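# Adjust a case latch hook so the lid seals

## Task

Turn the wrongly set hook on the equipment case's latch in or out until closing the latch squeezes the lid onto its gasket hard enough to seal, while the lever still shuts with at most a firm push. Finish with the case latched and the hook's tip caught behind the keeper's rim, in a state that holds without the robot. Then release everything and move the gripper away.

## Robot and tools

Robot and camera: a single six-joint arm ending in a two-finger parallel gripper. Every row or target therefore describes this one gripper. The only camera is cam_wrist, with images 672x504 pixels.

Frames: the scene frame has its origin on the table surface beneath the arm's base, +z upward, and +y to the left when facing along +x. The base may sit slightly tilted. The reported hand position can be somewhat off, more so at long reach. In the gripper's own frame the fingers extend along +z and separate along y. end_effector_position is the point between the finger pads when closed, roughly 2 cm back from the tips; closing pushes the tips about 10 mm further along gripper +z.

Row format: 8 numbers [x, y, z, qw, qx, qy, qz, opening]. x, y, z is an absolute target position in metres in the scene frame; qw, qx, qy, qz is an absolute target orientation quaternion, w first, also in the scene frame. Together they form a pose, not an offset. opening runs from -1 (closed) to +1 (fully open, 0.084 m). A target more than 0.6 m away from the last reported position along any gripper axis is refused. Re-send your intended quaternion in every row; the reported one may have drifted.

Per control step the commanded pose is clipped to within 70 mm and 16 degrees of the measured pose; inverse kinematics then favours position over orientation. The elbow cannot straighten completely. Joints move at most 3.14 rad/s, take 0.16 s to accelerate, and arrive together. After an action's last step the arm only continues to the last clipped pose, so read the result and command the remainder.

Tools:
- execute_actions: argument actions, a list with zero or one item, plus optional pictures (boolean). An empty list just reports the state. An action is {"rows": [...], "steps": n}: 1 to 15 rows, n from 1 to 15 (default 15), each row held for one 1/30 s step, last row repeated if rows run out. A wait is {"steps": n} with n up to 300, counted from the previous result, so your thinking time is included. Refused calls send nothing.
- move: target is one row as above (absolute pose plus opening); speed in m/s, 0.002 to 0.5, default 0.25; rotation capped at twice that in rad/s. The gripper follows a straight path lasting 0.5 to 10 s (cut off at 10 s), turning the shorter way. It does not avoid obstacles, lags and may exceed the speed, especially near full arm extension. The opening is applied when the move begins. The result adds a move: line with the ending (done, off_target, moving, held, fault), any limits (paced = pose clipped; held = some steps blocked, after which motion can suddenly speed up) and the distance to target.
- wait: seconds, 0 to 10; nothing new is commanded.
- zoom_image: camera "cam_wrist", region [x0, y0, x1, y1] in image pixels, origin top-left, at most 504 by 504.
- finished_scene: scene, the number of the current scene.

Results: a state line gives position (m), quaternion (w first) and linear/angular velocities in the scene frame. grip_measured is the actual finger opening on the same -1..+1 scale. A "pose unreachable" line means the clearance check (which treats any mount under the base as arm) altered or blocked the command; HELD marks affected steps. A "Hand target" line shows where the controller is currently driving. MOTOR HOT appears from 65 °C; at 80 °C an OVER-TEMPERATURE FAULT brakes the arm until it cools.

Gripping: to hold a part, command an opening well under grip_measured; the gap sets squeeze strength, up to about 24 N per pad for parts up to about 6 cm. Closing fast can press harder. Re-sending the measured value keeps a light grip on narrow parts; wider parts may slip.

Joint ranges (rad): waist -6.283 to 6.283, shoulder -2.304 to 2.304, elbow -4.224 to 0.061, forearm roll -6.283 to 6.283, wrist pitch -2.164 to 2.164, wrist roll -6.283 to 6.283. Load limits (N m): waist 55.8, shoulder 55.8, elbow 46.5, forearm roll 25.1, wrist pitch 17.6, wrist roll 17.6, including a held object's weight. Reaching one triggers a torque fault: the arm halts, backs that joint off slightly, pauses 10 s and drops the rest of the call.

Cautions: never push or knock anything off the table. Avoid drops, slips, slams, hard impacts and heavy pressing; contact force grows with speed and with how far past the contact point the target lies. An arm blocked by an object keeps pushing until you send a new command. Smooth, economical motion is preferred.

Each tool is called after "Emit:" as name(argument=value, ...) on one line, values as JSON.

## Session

Emit:
execute_actions(actions=[])

Scene clock: 0.00 s of 9600.00 s.
end_effector_position=(+0.3026, +0.2977, +0.2255) grip_measured=+1.00 end_effector_quat_wxyz=(+0.096, +0.879, -0.308, +0.350) end_effector_velocity=(+0.000, +0.001, -0.000) end_effector_angular_velocity=(+0.001, -0.000, -0.000)
Joint positions: [ 1.481 -0.907 -0.838 -1.227 -1.312 -2.823  0.084]
Joint velocities: [ 0.    -0.    -0.001 -0.001  0.     0.     0.   ]
Hand target: +0.303, +0.298, +0.226; +0.096, +0.879, -0.308, +0.350

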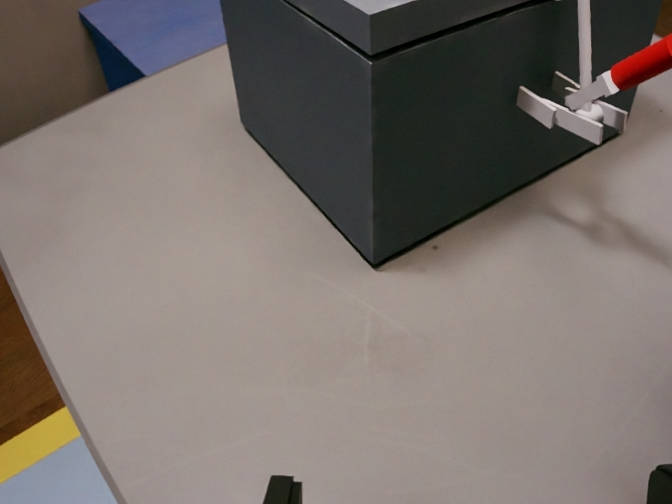

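Emit:
move(target=[0.40,0.16,0.34,0,0.707,-0.707,0,-0.2], speed=0.3)

Scene clock: 4.37 s of 9600.00 s.
end_effector_position=(+0.3990, +0.1603, +0.3388) grip_measured=-0.22 end_effector_quat_wxyz=(+0.002, +0.707, -0.707, -0.000) end_effector_velocity=(+0.001, -0.002, +0.001) end_effector_angular_velocity=(+0.008, +0.010, -0.006)
Joint positions: [ 1.07   0.227 -0.384 -1.007 -0.713 -2.879  0.035]
Joint velocities: [-0.012  0.014  0.001  0.019  0.009 -0.025  0.   ]
Hand target: +0.399, +0.160, +0.339; +0.002, +0.707, -0.707, -0.001
Off the commanded pose: 0.002 m, 0 deg.
move: done

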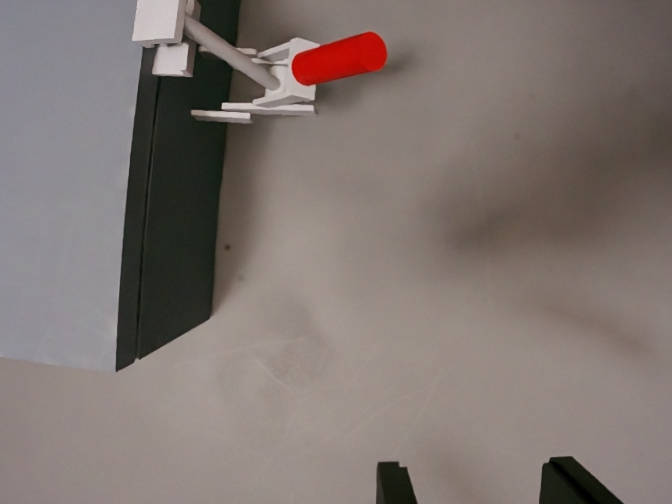

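Emit:
move(target=[0.44,0.01,0.30,0,1,0,0,-0.2], speed=0.5)

Emit:
move(target=[0.42,0.14,0.30,0,0.707,-0.707,0,-0.2], speed=0.5)

Emit:
move(target=[0.42,0.18,0.12,0.455,0.542,-0.542,0.455,-1], speed=0.4)

Scene clock: 9.70 s of 9600.00 s.
end_effector_position=(+0.4395, +0.0109, +0.2999) grip_measured=-0.22 end_effector_quat_wxyz=(-0.000, +1.000, -0.001, -0.001) end_effector_velocity=(+0.000, -0.001, -0.000) end_effector_angular_velocity=(+0.007, +0.012, +0.008)
Joint positions: [ 0.465  0.499 -0.249 -0.999 -0.454 -5.02   0.035]
Joint velocities: [-0.014 -0.001 -0.006  0.04   0.008 -0.057  0.   ]
Hand target: +0.440, +0.011, +0.300; -0.001, +1.000, -0.000, -0.002
Off the commanded pose: 0.001 m, 0 deg.
move: done

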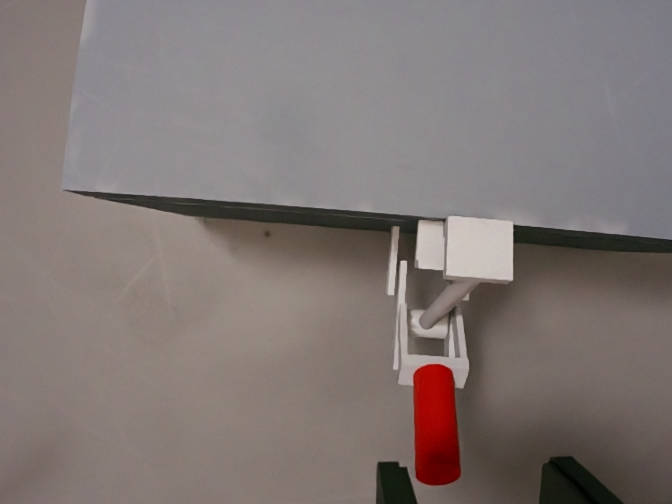

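Scene clock: 12.00 s of 9600.00 s.
end_effector_position=(+0.4204, +0.1393, +0.3002) grip_measured=-0.22 end_effector_quat_wxyz=(-0.000, +0.708, -0.707, +0.001) end_effector_velocity=(+0.001, +0.001, +0.000) end_effector_angular_velocity=(-0.004, -0.009, -0.009)
Joint positions: [ 0.907  0.184 -0.37  -1.162 -0.608 -2.86   0.035]
Joint velocities: [ 0.007 -0.003  0.001 -0.015 -0.008  0.03  -0.   ]
Hand target: +0.420, +0.139, +0.300; -0.001, +0.707, -0.707, +0.001
Off the commanded pose: 0.001 m, 0 deg.
move: done

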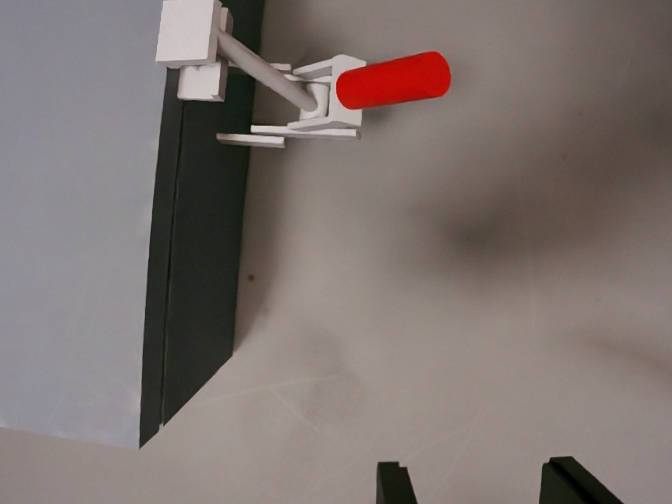

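Scene clock: 14.33 s of 9600.00 s.
end_effector_position=(+0.4205, +0.1808, +0.1216) grip_measured=-1.00 end_effector_quat_wxyz=(+0.454, +0.543, -0.542, +0.455) end_effector_velocity=(-0.000, +0.000, -0.002) end_effector_angular_velocity=(-0.014, +0.001, -0.002)
Joint positions: [ 0.863 -1.219 -1.397 -0.825 -1.714 -2.691  0.   ]
Joint velocities: [-0.004 -0.013 -0.014  0.004 -0.012 -0.001  0.   ]
Hand target: +0.420, +0.181, +0.121; +0.454, +0.542, -0.541, +0.455
Off the commanded pose: 0.002 m, 0 deg.
move: done

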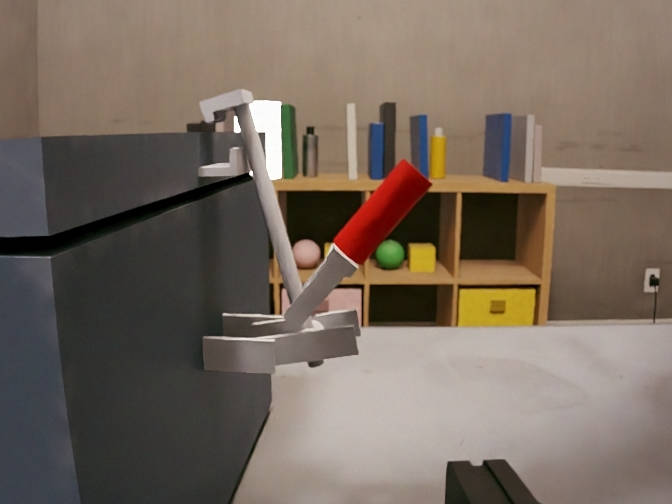

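Emit:
zoom_image(camera="cam_wrist", region=[150,70,470,390])

Region (150, 70, 470, 390) of cam_wrist's 672x504 image, scaled by 1.575, with more detail than that image has.

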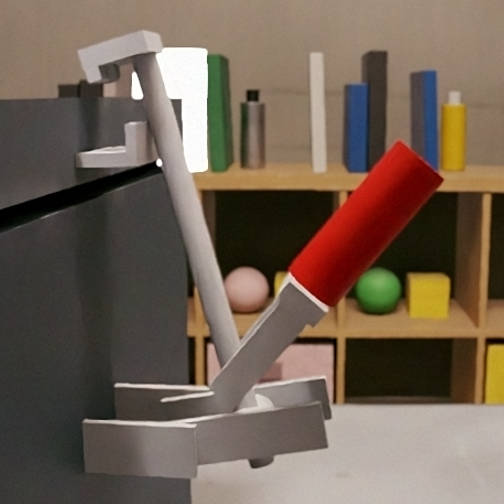

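Emit:
move(target=[0.43,0.14,0.30,0,0.707,-0.707,0,-0.2], speed=0.4)

Emit:
move(target=[0.503,0.0,0.275,0.005,0.990,-0.04,-0.131,-0.2], speed=0.5)

Emit:
move(target=[0.4945,0.0,0.237,0.005,0.990,-0.04,-0.131,-0.2], speed=0.06)

Scene clock: 38.90 s of 9600.00 s.
end_effector_position=(+0.4295, +0.1394, +0.2985) grip_measured=-0.22 end_effector_quat_wxyz=(+0.000, +0.706, -0.708, +0.001) end_effector_velocity=(-0.000, -0.001, +0.001) end_effector_angular_velocity=(+0.011, +0.004, +0.001)
Joint positions: [ 0.885  0.174 -0.388 -1.159 -0.6   -2.882  0.035]
Joint velocities: [-0.006  0.012  0.004  0.009  0.012 -0.017 -0.   ]
Hand target: +0.430, +0.139, +0.299; +0.000, +0.706, -0.708, +0.000
Off the commanded pose: 0.002 m, 0 deg.
move: done

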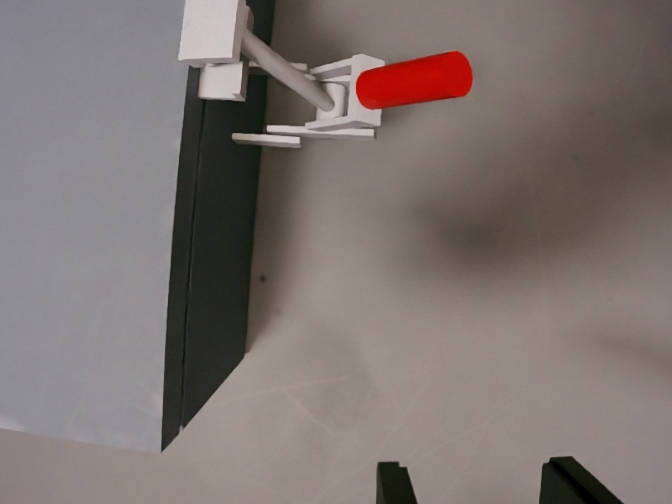

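Scene clock: 41.27 s of 9600.00 s.
end_effector_position=(+0.5022, +0.0012, +0.2750) grip_measured=-0.22 end_effector_quat_wxyz=(+0.004, +0.990, -0.040, -0.133) end_effector_velocity=(-0.000, -0.001, +0.000) end_effector_angular_velocity=(+0.009, +0.012, +0.003)
Joint positions: [ 0.29   0.19  -0.566 -0.486 -0.534 -5.554  0.035]
Joint velocities: [-0.009 -0.003 -0.006  0.031 -0.004 -0.041  0.   ]
Hand target: +0.502, +0.001, +0.275; +0.004, +0.990, -0.040, -0.133
Off the commanded pose: 0.001 m, 0 deg.
move: done

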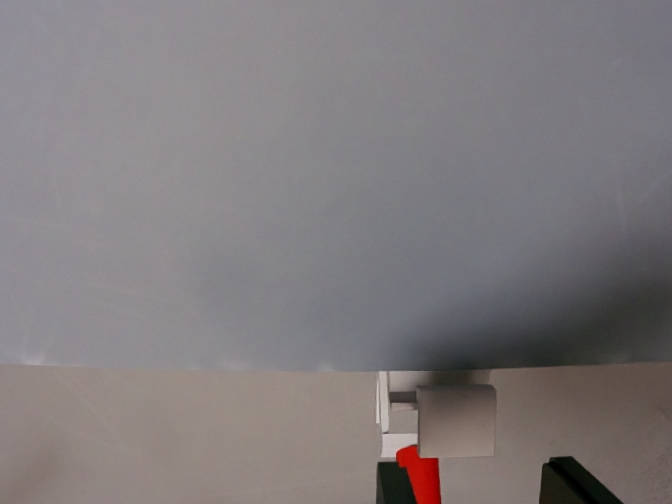

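Scene clock: 42.30 s of 9600.00 s.
end_effector_position=(+0.4945, +0.0000, +0.2374) grip_measured=-0.22 end_effector_quat_wxyz=(+0.005, +0.991, -0.040, -0.131) end_effector_velocity=(-0.001, -0.000, -0.002) end_effector_angular_velocity=(-0.001, -0.001, -0.000)
Joint positions: [ 0.259  0.099 -0.554 -0.585 -0.433 -5.471  0.035]
Joint velocities: [-0.001 -0.006  0.001 -0.011  0.006  0.011  0.   ]
Hand target: +0.494, -0.000, +0.237; +0.005, +0.991, -0.040, -0.131
Off the commanded pose: 0.000 m, 0 deg.
move: done

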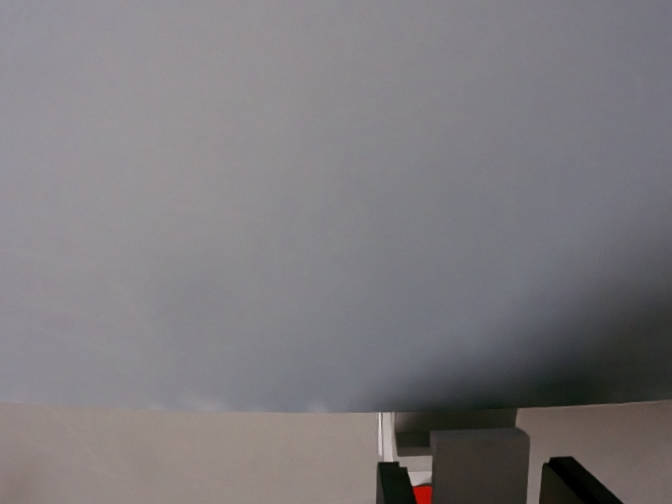

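Emit:
move(target=[0.4955,0.001,0.237,0.005,0.990,-0.04,-0.131,-1], speed=0.06)

Emit:
move(target=[0.466,0.003,0.241,0,0.999,-0.04,0,-1], speed=0.12)

Emit:
move(target=[0.466,0.003,0.2405,0,-0.345,0.938,0,-1], speed=0.5)

Emit:
move(target=[0.466,0.003,0.240,0,0.735,0.678,0,-1], speed=0.5)

Emit:
move(target=[0.466,0.003,0.2395,0,0.908,-0.419,0,-1], speed=0.5)

Emit:
move(target=[0.466,0.003,0.239,0,-0.04,-0.999,0,-1], speed=0.5)

Emit:
move(target=[0.494,0.001,0.235,0.131,-0.04,-0.990,0.005,-1], speed=0.12)

Emit:
move(target=[0.494,0.001,0.235,0.131,-0.04,-0.990,0.005,-0.2], speed=0.12)

Emit:
move(target=[0.502,0.001,0.275,0.131,-0.04,-0.990,0.005,-0.2], speed=0.2)

Scene clock: 49.73 s of 9600.00 s.
end_effector_position=(+0.4949, +0.0007, +0.2370) grip_measured=-0.52 end_effector_quat_wxyz=(+0.005, +0.990, -0.040, -0.132) end_effector_velocity=(+0.000, +0.000, -0.000) end_effector_angular_velocity=(+0.001, -0.001, +0.001)
Joint positions: [ 0.261  0.096 -0.556 -0.585 -0.436 -5.468  0.021]
Joint velocities: [ 0.001 -0.001 -0.    -0.001  0.001 -0.     0.   ]
Hand target: +0.495, +0.001, +0.237; +0.005, +0.991, -0.040, -0.131
Off the commanded pose: 0.001 m, 0 deg.
move: done

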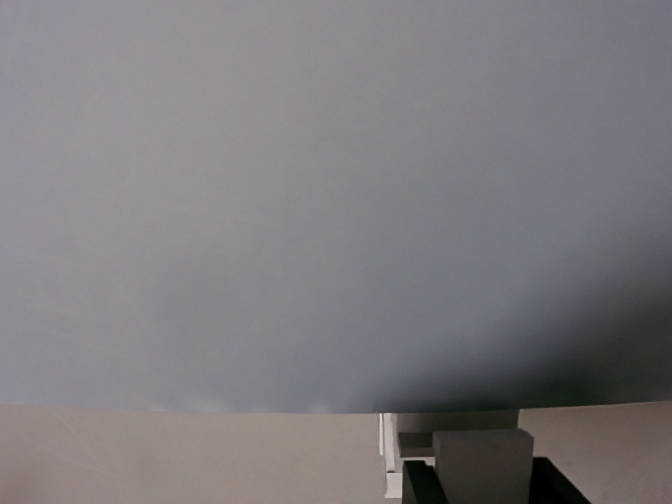

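Scene clock: 51.47 s of 9600.00 s.
end_effector_position=(+0.4667, +0.0028, +0.2409) grip_measured=-0.52 end_effector_quat_wxyz=(-0.000, +0.999, -0.040, +0.000) end_effector_velocity=(-0.001, -0.000, -0.000) end_effector_angular_velocity=(-0.006, -0.015, -0.001)
Joint positions: [ 0.325  0.252 -0.318 -1.469 -0.312 -4.558  0.021]
Joint velocities: [ 0.006  0.003  0.01  -0.068 -0.009  0.072 -0.   ]
Hand target: +0.467, +0.003, +0.241; +0.000, +0.999, -0.040, +0.001
Off the commanded pose: 0.001 m, 0 deg.
move: done

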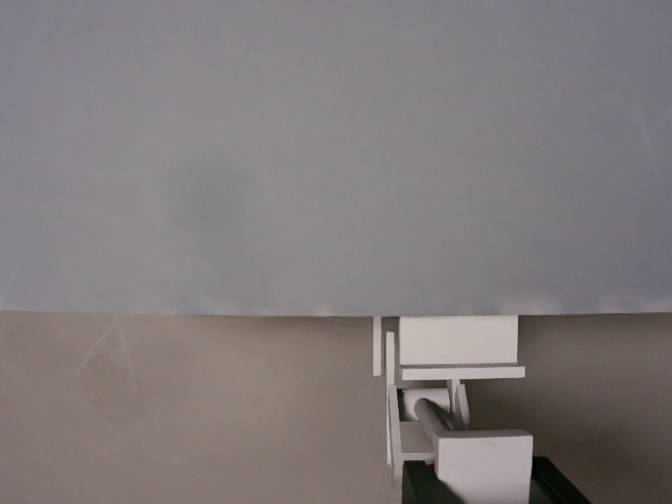

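Scene clock: 54.63 s of 9600.00 s.
end_effector_position=(+0.4659, +0.0031, +0.2406) grip_measured=-0.52 end_effector_quat_wxyz=(-0.001, -0.345, +0.938, +0.001) end_effector_velocity=(-0.000, -0.000, -0.000) end_effector_angular_velocity=(-0.004, -0.013, -0.003)
Joint positions: [ 0.325  0.251 -0.317 -1.466 -0.311 -2.205  0.021]
Joint velocities: [ 0.005  0.002  0.008 -0.058 -0.007  0.064  0.   ]
Hand target: +0.466, +0.003, +0.241; -0.000, -0.345, +0.939, +0.000
Off the commanded pose: 0.000 m, 0 deg.
move: done

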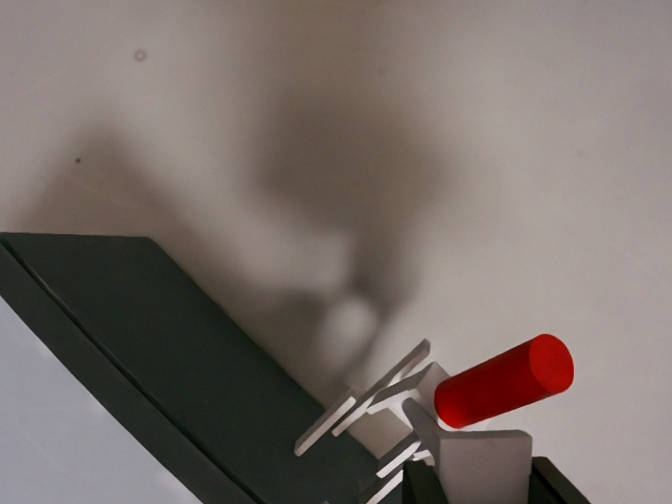

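Scene clock: 57.80 s of 9600.00 s.
end_effector_position=(+0.4656, +0.0025, +0.2399) grip_measured=-0.52 end_effector_quat_wxyz=(-0.000, +0.735, +0.678, -0.001) end_effector_velocity=(+0.002, -0.001, -0.000) end_effector_angular_velocity=(-0.006, -0.016, -0.004)
Joint positions: [ 0.324  0.248 -0.317 -1.471 -0.312  0.157  0.021]
Joint velocities: [ 0.004  0.001  0.005 -0.061 -0.009  0.067  0.   ]
Hand target: +0.466, +0.003, +0.240; -0.000, +0.735, +0.678, -0.000
Off the commanded pose: 0.001 m, 0 deg.
move: done

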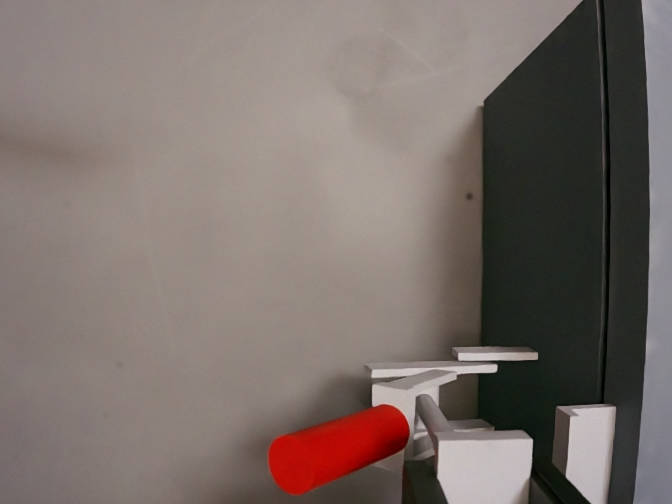

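Scene clock: 60.97 s of 9600.00 s.
end_effector_position=(+0.4659, +0.0042, +0.2396) grip_measured=-0.52 end_effector_quat_wxyz=(-0.002, +0.908, -0.419, -0.002) end_effector_velocity=(-0.000, +0.000, -0.000) end_effector_angular_velocity=(-0.003, -0.013, -0.005)
Joint positions: [ 0.323  0.247 -0.318 -1.477 -0.305  2.517  0.021]
Joint velocities: [ 0.005  0.002  0.008 -0.059 -0.007  0.067  0.   ]
Hand target: +0.466, +0.003, +0.240; +0.000, +0.908, -0.419, -0.000
Off the commanded pose: 0.001 m, 0 deg.
move: done

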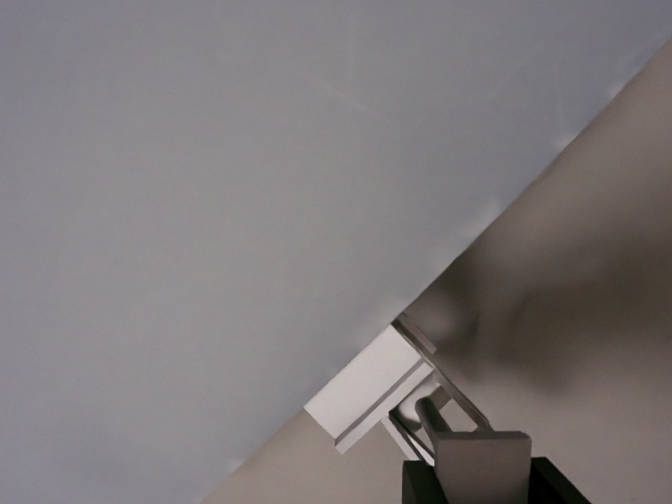

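Scene clock: 64.10 s of 9600.00 s.
end_effector_position=(+0.4660, +0.0030, +0.2391) grip_measured=-0.52 end_effector_quat_wxyz=(-0.001, +0.040, +0.999, +0.000) end_effector_velocity=(-0.002, -0.000, -0.001) end_effector_angular_velocity=(-0.005, -0.015, -0.005)
Joint positions: [ 0.323  0.245 -0.319 -1.48  -0.309  4.877  0.021]
Joint velocities: [ 0.007  0.002  0.013 -0.077 -0.009  0.087 -0.   ]
Hand target: +0.466, +0.003, +0.239; -0.000, +0.040, +0.999, +0.000
Off the commanded pose: 0.000 m, 0 deg.
move: done

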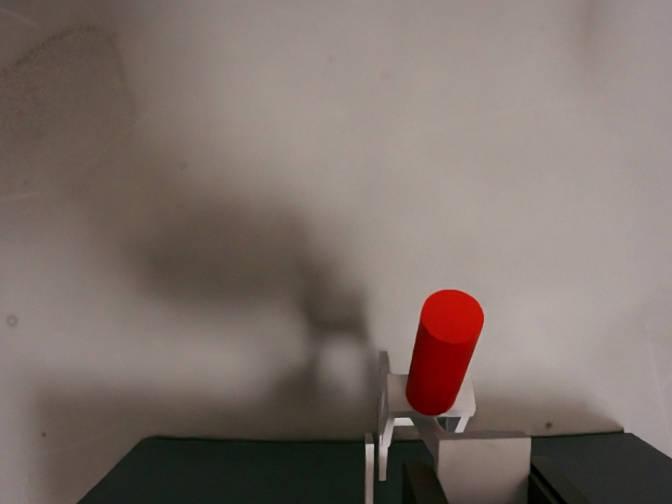

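Scene clock: 65.67 s of 9600.00 s.
end_effector_position=(+0.4934, +0.0015, +0.2352) grip_measured=-0.52 end_effector_quat_wxyz=(-0.131, +0.040, +0.991, -0.005) end_effector_velocity=(+0.000, -0.001, +0.000) end_effector_angular_velocity=(+0.007, +0.016, +0.001)
Joint positions: [ 0.262  0.092 -0.553 -0.593 -0.429  3.965  0.021]
Joint velocities: [-0.008 -0.006 -0.009  0.044 -0.008 -0.052  0.   ]
Hand target: +0.493, +0.001, +0.235; -0.132, +0.040, +0.990, -0.005
Off the commanded pose: 0.001 m, 0 deg.
move: done

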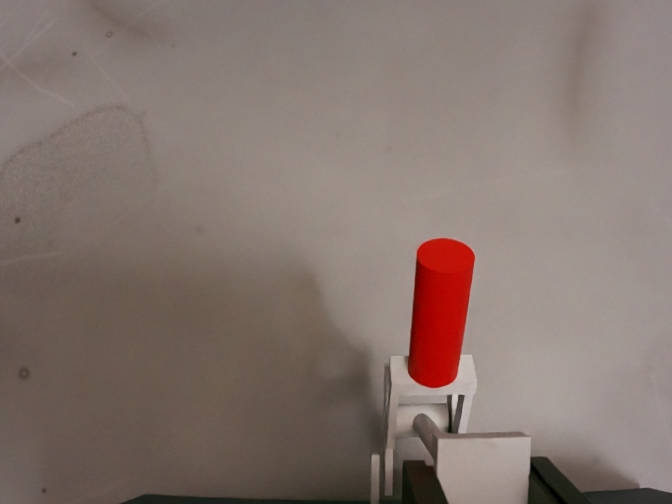

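Scene clock: 66.37 s of 9600.00 s.
end_effector_position=(+0.4940, +0.0010, +0.2350) grip_measured=-0.22 end_effector_quat_wxyz=(-0.131, +0.040, +0.991, -0.005) end_effector_velocity=(-0.000, -0.000, -0.000) end_effector_angular_velocity=(+0.000, +0.000, -0.001)
Joint positions: [ 0.261  0.092 -0.554 -0.593 -0.428  3.965  0.035]
Joint velocities: [-0.     0.     0.001  0.001  0.    -0.    -0.   ]
Hand target: +0.494, +0.001, +0.235; -0.131, +0.040, +0.991, -0.005
Off the commanded pose: 0.000 m, 0 deg.
move: done

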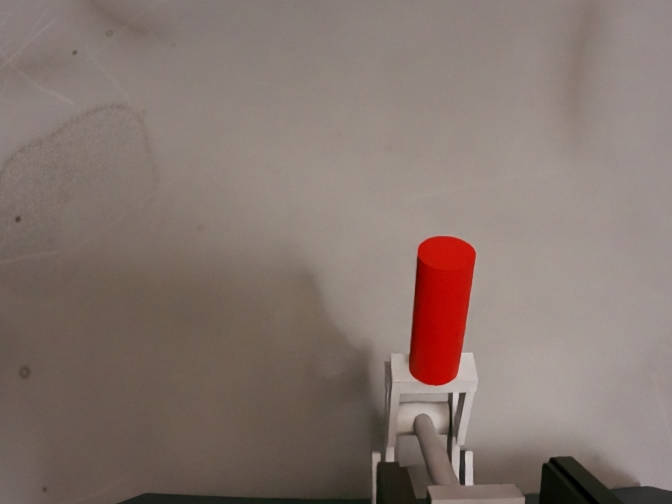

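Scene clock: 67.23 s of 9600.00 s.
end_effector_position=(+0.5020, +0.0010, +0.2746) grip_measured=-0.22 end_effector_quat_wxyz=(-0.131, +0.040, +0.991, -0.005) end_effector_velocity=(+0.001, +0.000, +0.002) end_effector_angular_velocity=(+0.001, -0.001, +0.000)
Joint positions: [ 0.291  0.191 -0.564 -0.494 -0.532  3.879  0.035]
Joint velocities: [ 0.001  0.005 -0.001  0.005 -0.005 -0.004 -0.   ]
Hand target: +0.502, +0.001, +0.275; -0.131, +0.040, +0.991, -0.005
Off the commanded pose: 0.000 m, 0 deg.
move: done

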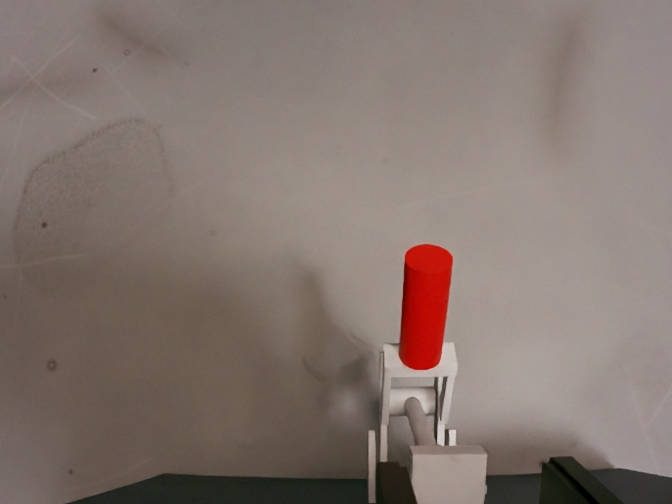

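Emit:
move(target=[0.505,0.001,0.278,0.055,0.900,-0.415,-0.119,-0.2], speed=0.5)

Emit:
move(target=[0.505,0.001,0.278,-0.089,0.728,0.672,-0.096,-0.2], speed=0.5)

Emit:
move(target=[0.505,0.001,0.278,-0.123,-0.342,0.930,0.045,-0.2], speed=0.5)

Emit:
move(target=[0.508,0.0,0.275,0.005,0.990,-0.04,-0.131,-0.2], speed=0.5)

Emit:
move(target=[0.499,0.0005,0.233,0.005,0.990,-0.04,-0.131,-0.2], speed=0.07)

Emit:
move(target=[0.499,0.0005,0.233,0.005,0.990,-0.04,-0.131,-1], speed=0.07)

Emit:
move(target=[0.466,0.003,0.238,0,0.999,-0.04,0,-1], speed=0.12)

Scene clock: 78.47 s of 9600.00 s.
end_effector_position=(+0.5050, +0.0010, +0.2780) grip_measured=-0.21 end_effector_quat_wxyz=(+0.055, +0.900, -0.416, -0.119) end_effector_velocity=(-0.000, -0.000, -0.000) end_effector_angular_velocity=(+0.010, +0.006, +0.009)
Joint positions: [ 0.294  0.195 -0.571 -0.489 -0.543  1.518  0.035]
Joint velocities: [-0.006 -0.001 -0.003  0.021  0.    -0.035  0.   ]
Hand target: +0.505, +0.001, +0.278; +0.055, +0.900, -0.415, -0.119
Off the commanded pose: 0.000 m, 0 deg.
move: done

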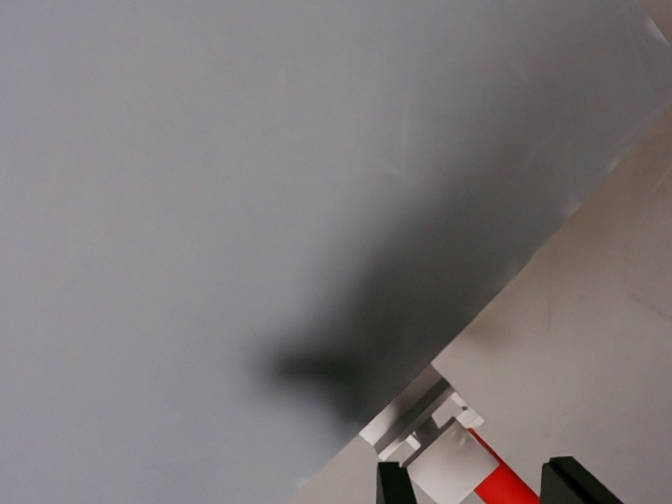

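Scene clock: 81.47 s of 9600.00 s.
end_effector_position=(+0.5050, +0.0010, +0.2780) grip_measured=-0.22 end_effector_quat_wxyz=(-0.089, +0.729, +0.672, -0.096) end_effector_velocity=(+0.000, +0.000, +0.000) end_effector_angular_velocity=(+0.010, +0.005, +0.009)
Joint positions: [ 0.293  0.195 -0.571 -0.488 -0.542 -0.839  0.035]
Joint velocities: [-0.006 -0.001 -0.003  0.02   0.    -0.035 -0.   ]
Hand target: +0.505, +0.001, +0.278; -0.089, +0.728, +0.672, -0.096
Off the commanded pose: 0.000 m, 0 deg.
move: done

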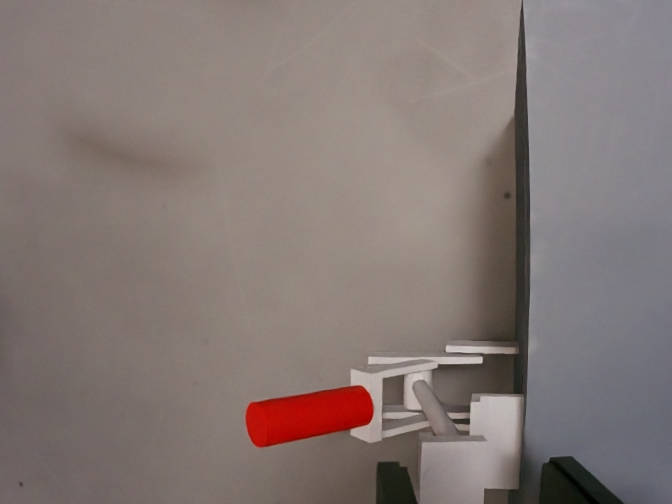

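Scene clock: 84.47 s of 9600.00 s.
end_effector_position=(+0.5050, +0.0010, +0.2780) grip_measured=-0.21 end_effector_quat_wxyz=(-0.123, -0.342, +0.931, +0.044) end_effector_velocity=(+0.001, +0.000, +0.000) end_effector_angular_velocity=(+0.010, +0.004, +0.007)
Joint positions: [ 0.294  0.195 -0.571 -0.49  -0.543 -3.192  0.035]
Joint velocities: [-0.006 -0.001 -0.005  0.021  0.001 -0.034  0.   ]
Hand target: +0.505, +0.001, +0.278; -0.123, -0.342, +0.930, +0.045
Off the commanded pose: 0.000 m, 0 deg.
move: done

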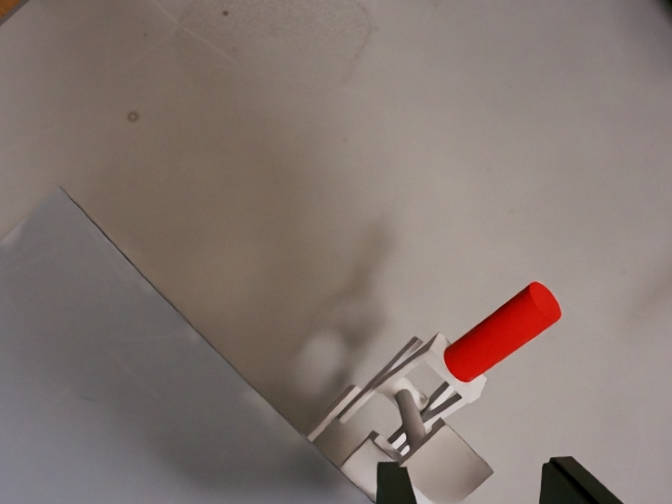

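Scene clock: 87.47 s of 9600.00 s.
end_effector_position=(+0.5080, +0.0000, +0.2750) grip_measured=-0.22 end_effector_quat_wxyz=(+0.005, +0.991, -0.041, -0.131) end_effector_velocity=(-0.001, -0.000, -0.000) end_effector_angular_velocity=(+0.009, +0.007, +0.009)
Joint positions: [ 0.286  0.183 -0.579 -0.489 -0.537 -5.555  0.035]
Joint velocities: [-0.006 -0.001 -0.002  0.021 -0.001 -0.035  0.   ]
Hand target: +0.508, +0.000, +0.275; +0.005, +0.991, -0.040, -0.131
Off the commanded pose: 0.000 m, 0 deg.
move: done

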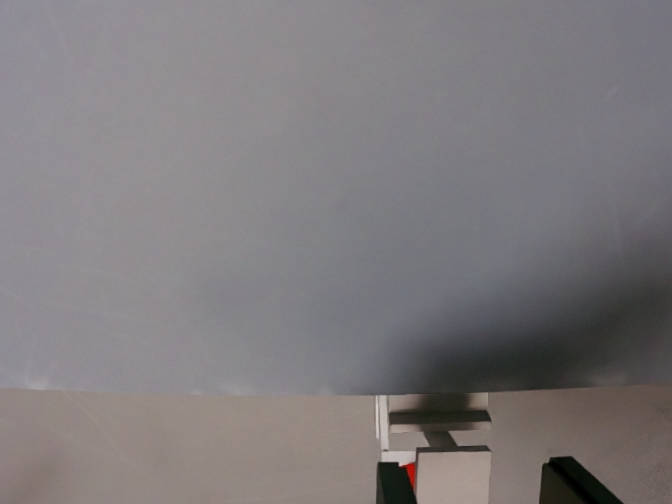

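Scene clock: 88.50 s of 9600.00 s.
end_effector_position=(+0.4990, +0.0005, +0.2333) grip_measured=-0.22 end_effector_quat_wxyz=(+0.005, +0.991, -0.040, -0.131) end_effector_velocity=(-0.001, +0.000, -0.002) end_effector_angular_velocity=(-0.001, -0.000, -0.001)
Joint positions: [ 0.256  0.081 -0.567 -0.589 -0.429 -5.469  0.035]
Joint velocities: [-0.001 -0.005  0.001 -0.007  0.004  0.008 -0.   ]
Hand target: +0.499, +0.000, +0.233; +0.005, +0.991, -0.040, -0.131
Off the commanded pose: 0.000 m, 0 deg.
move: done

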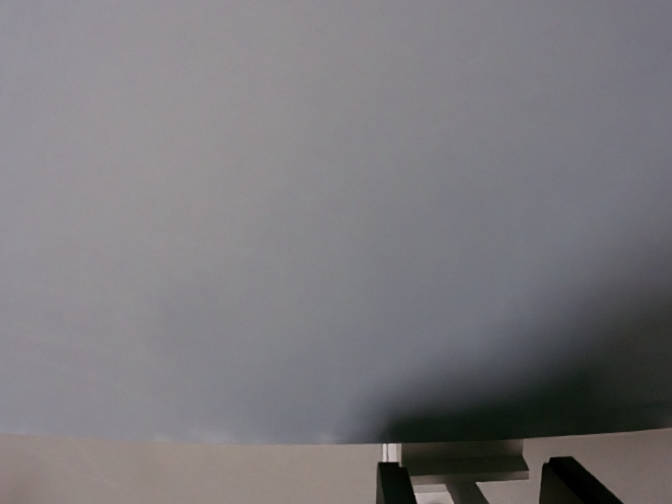

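Scene clock: 89.20 s of 9600.00 s.
end_effector_position=(+0.4989, +0.0004, +0.2330) grip_measured=-0.51 end_effector_quat_wxyz=(+0.005, +0.991, -0.040, -0.131) end_effector_velocity=(-0.000, +0.000, -0.000) end_effector_angular_velocity=(+0.000, +0.000, -0.000)
Joint positions: [ 0.256  0.08  -0.568 -0.589 -0.429 -5.468  0.022]
Joint velocities: [ 0.    -0.     0.001 -0.     0.001  0.001  0.   ]
Hand target: +0.499, +0.000, +0.233; +0.005, +0.991, -0.040, -0.131
Off the commanded pose: 0.000 m, 0 deg.
move: done

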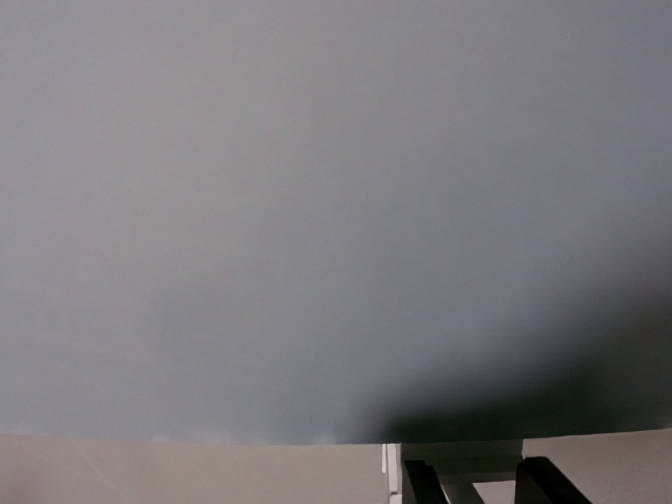

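Scene clock: 90.93 s of 9600.00 s.
end_effector_position=(+0.4666, +0.0029, +0.2379) grip_measured=-0.51 end_effector_quat_wxyz=(-0.000, +0.999, -0.040, +0.000) end_effector_velocity=(-0.001, -0.001, -0.001) end_effector_angular_velocity=(-0.006, -0.017, -0.002)
Joint positions: [ 0.321  0.241 -0.319 -1.501 -0.308 -4.527  0.022]
Joint velocities: [ 0.006  0.002  0.012 -0.079 -0.01   0.085 -0.   ]
Hand target: +0.467, +0.003, +0.238; +0.000, +0.999, -0.040, +0.001
Off the commanded pose: 0.001 m, 0 deg.
move: done

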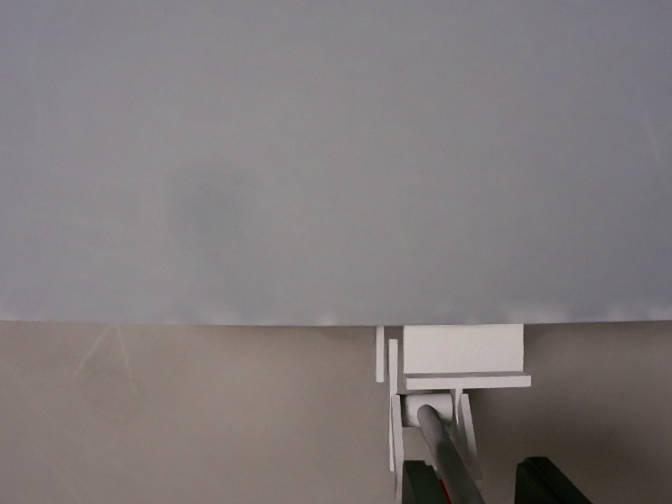

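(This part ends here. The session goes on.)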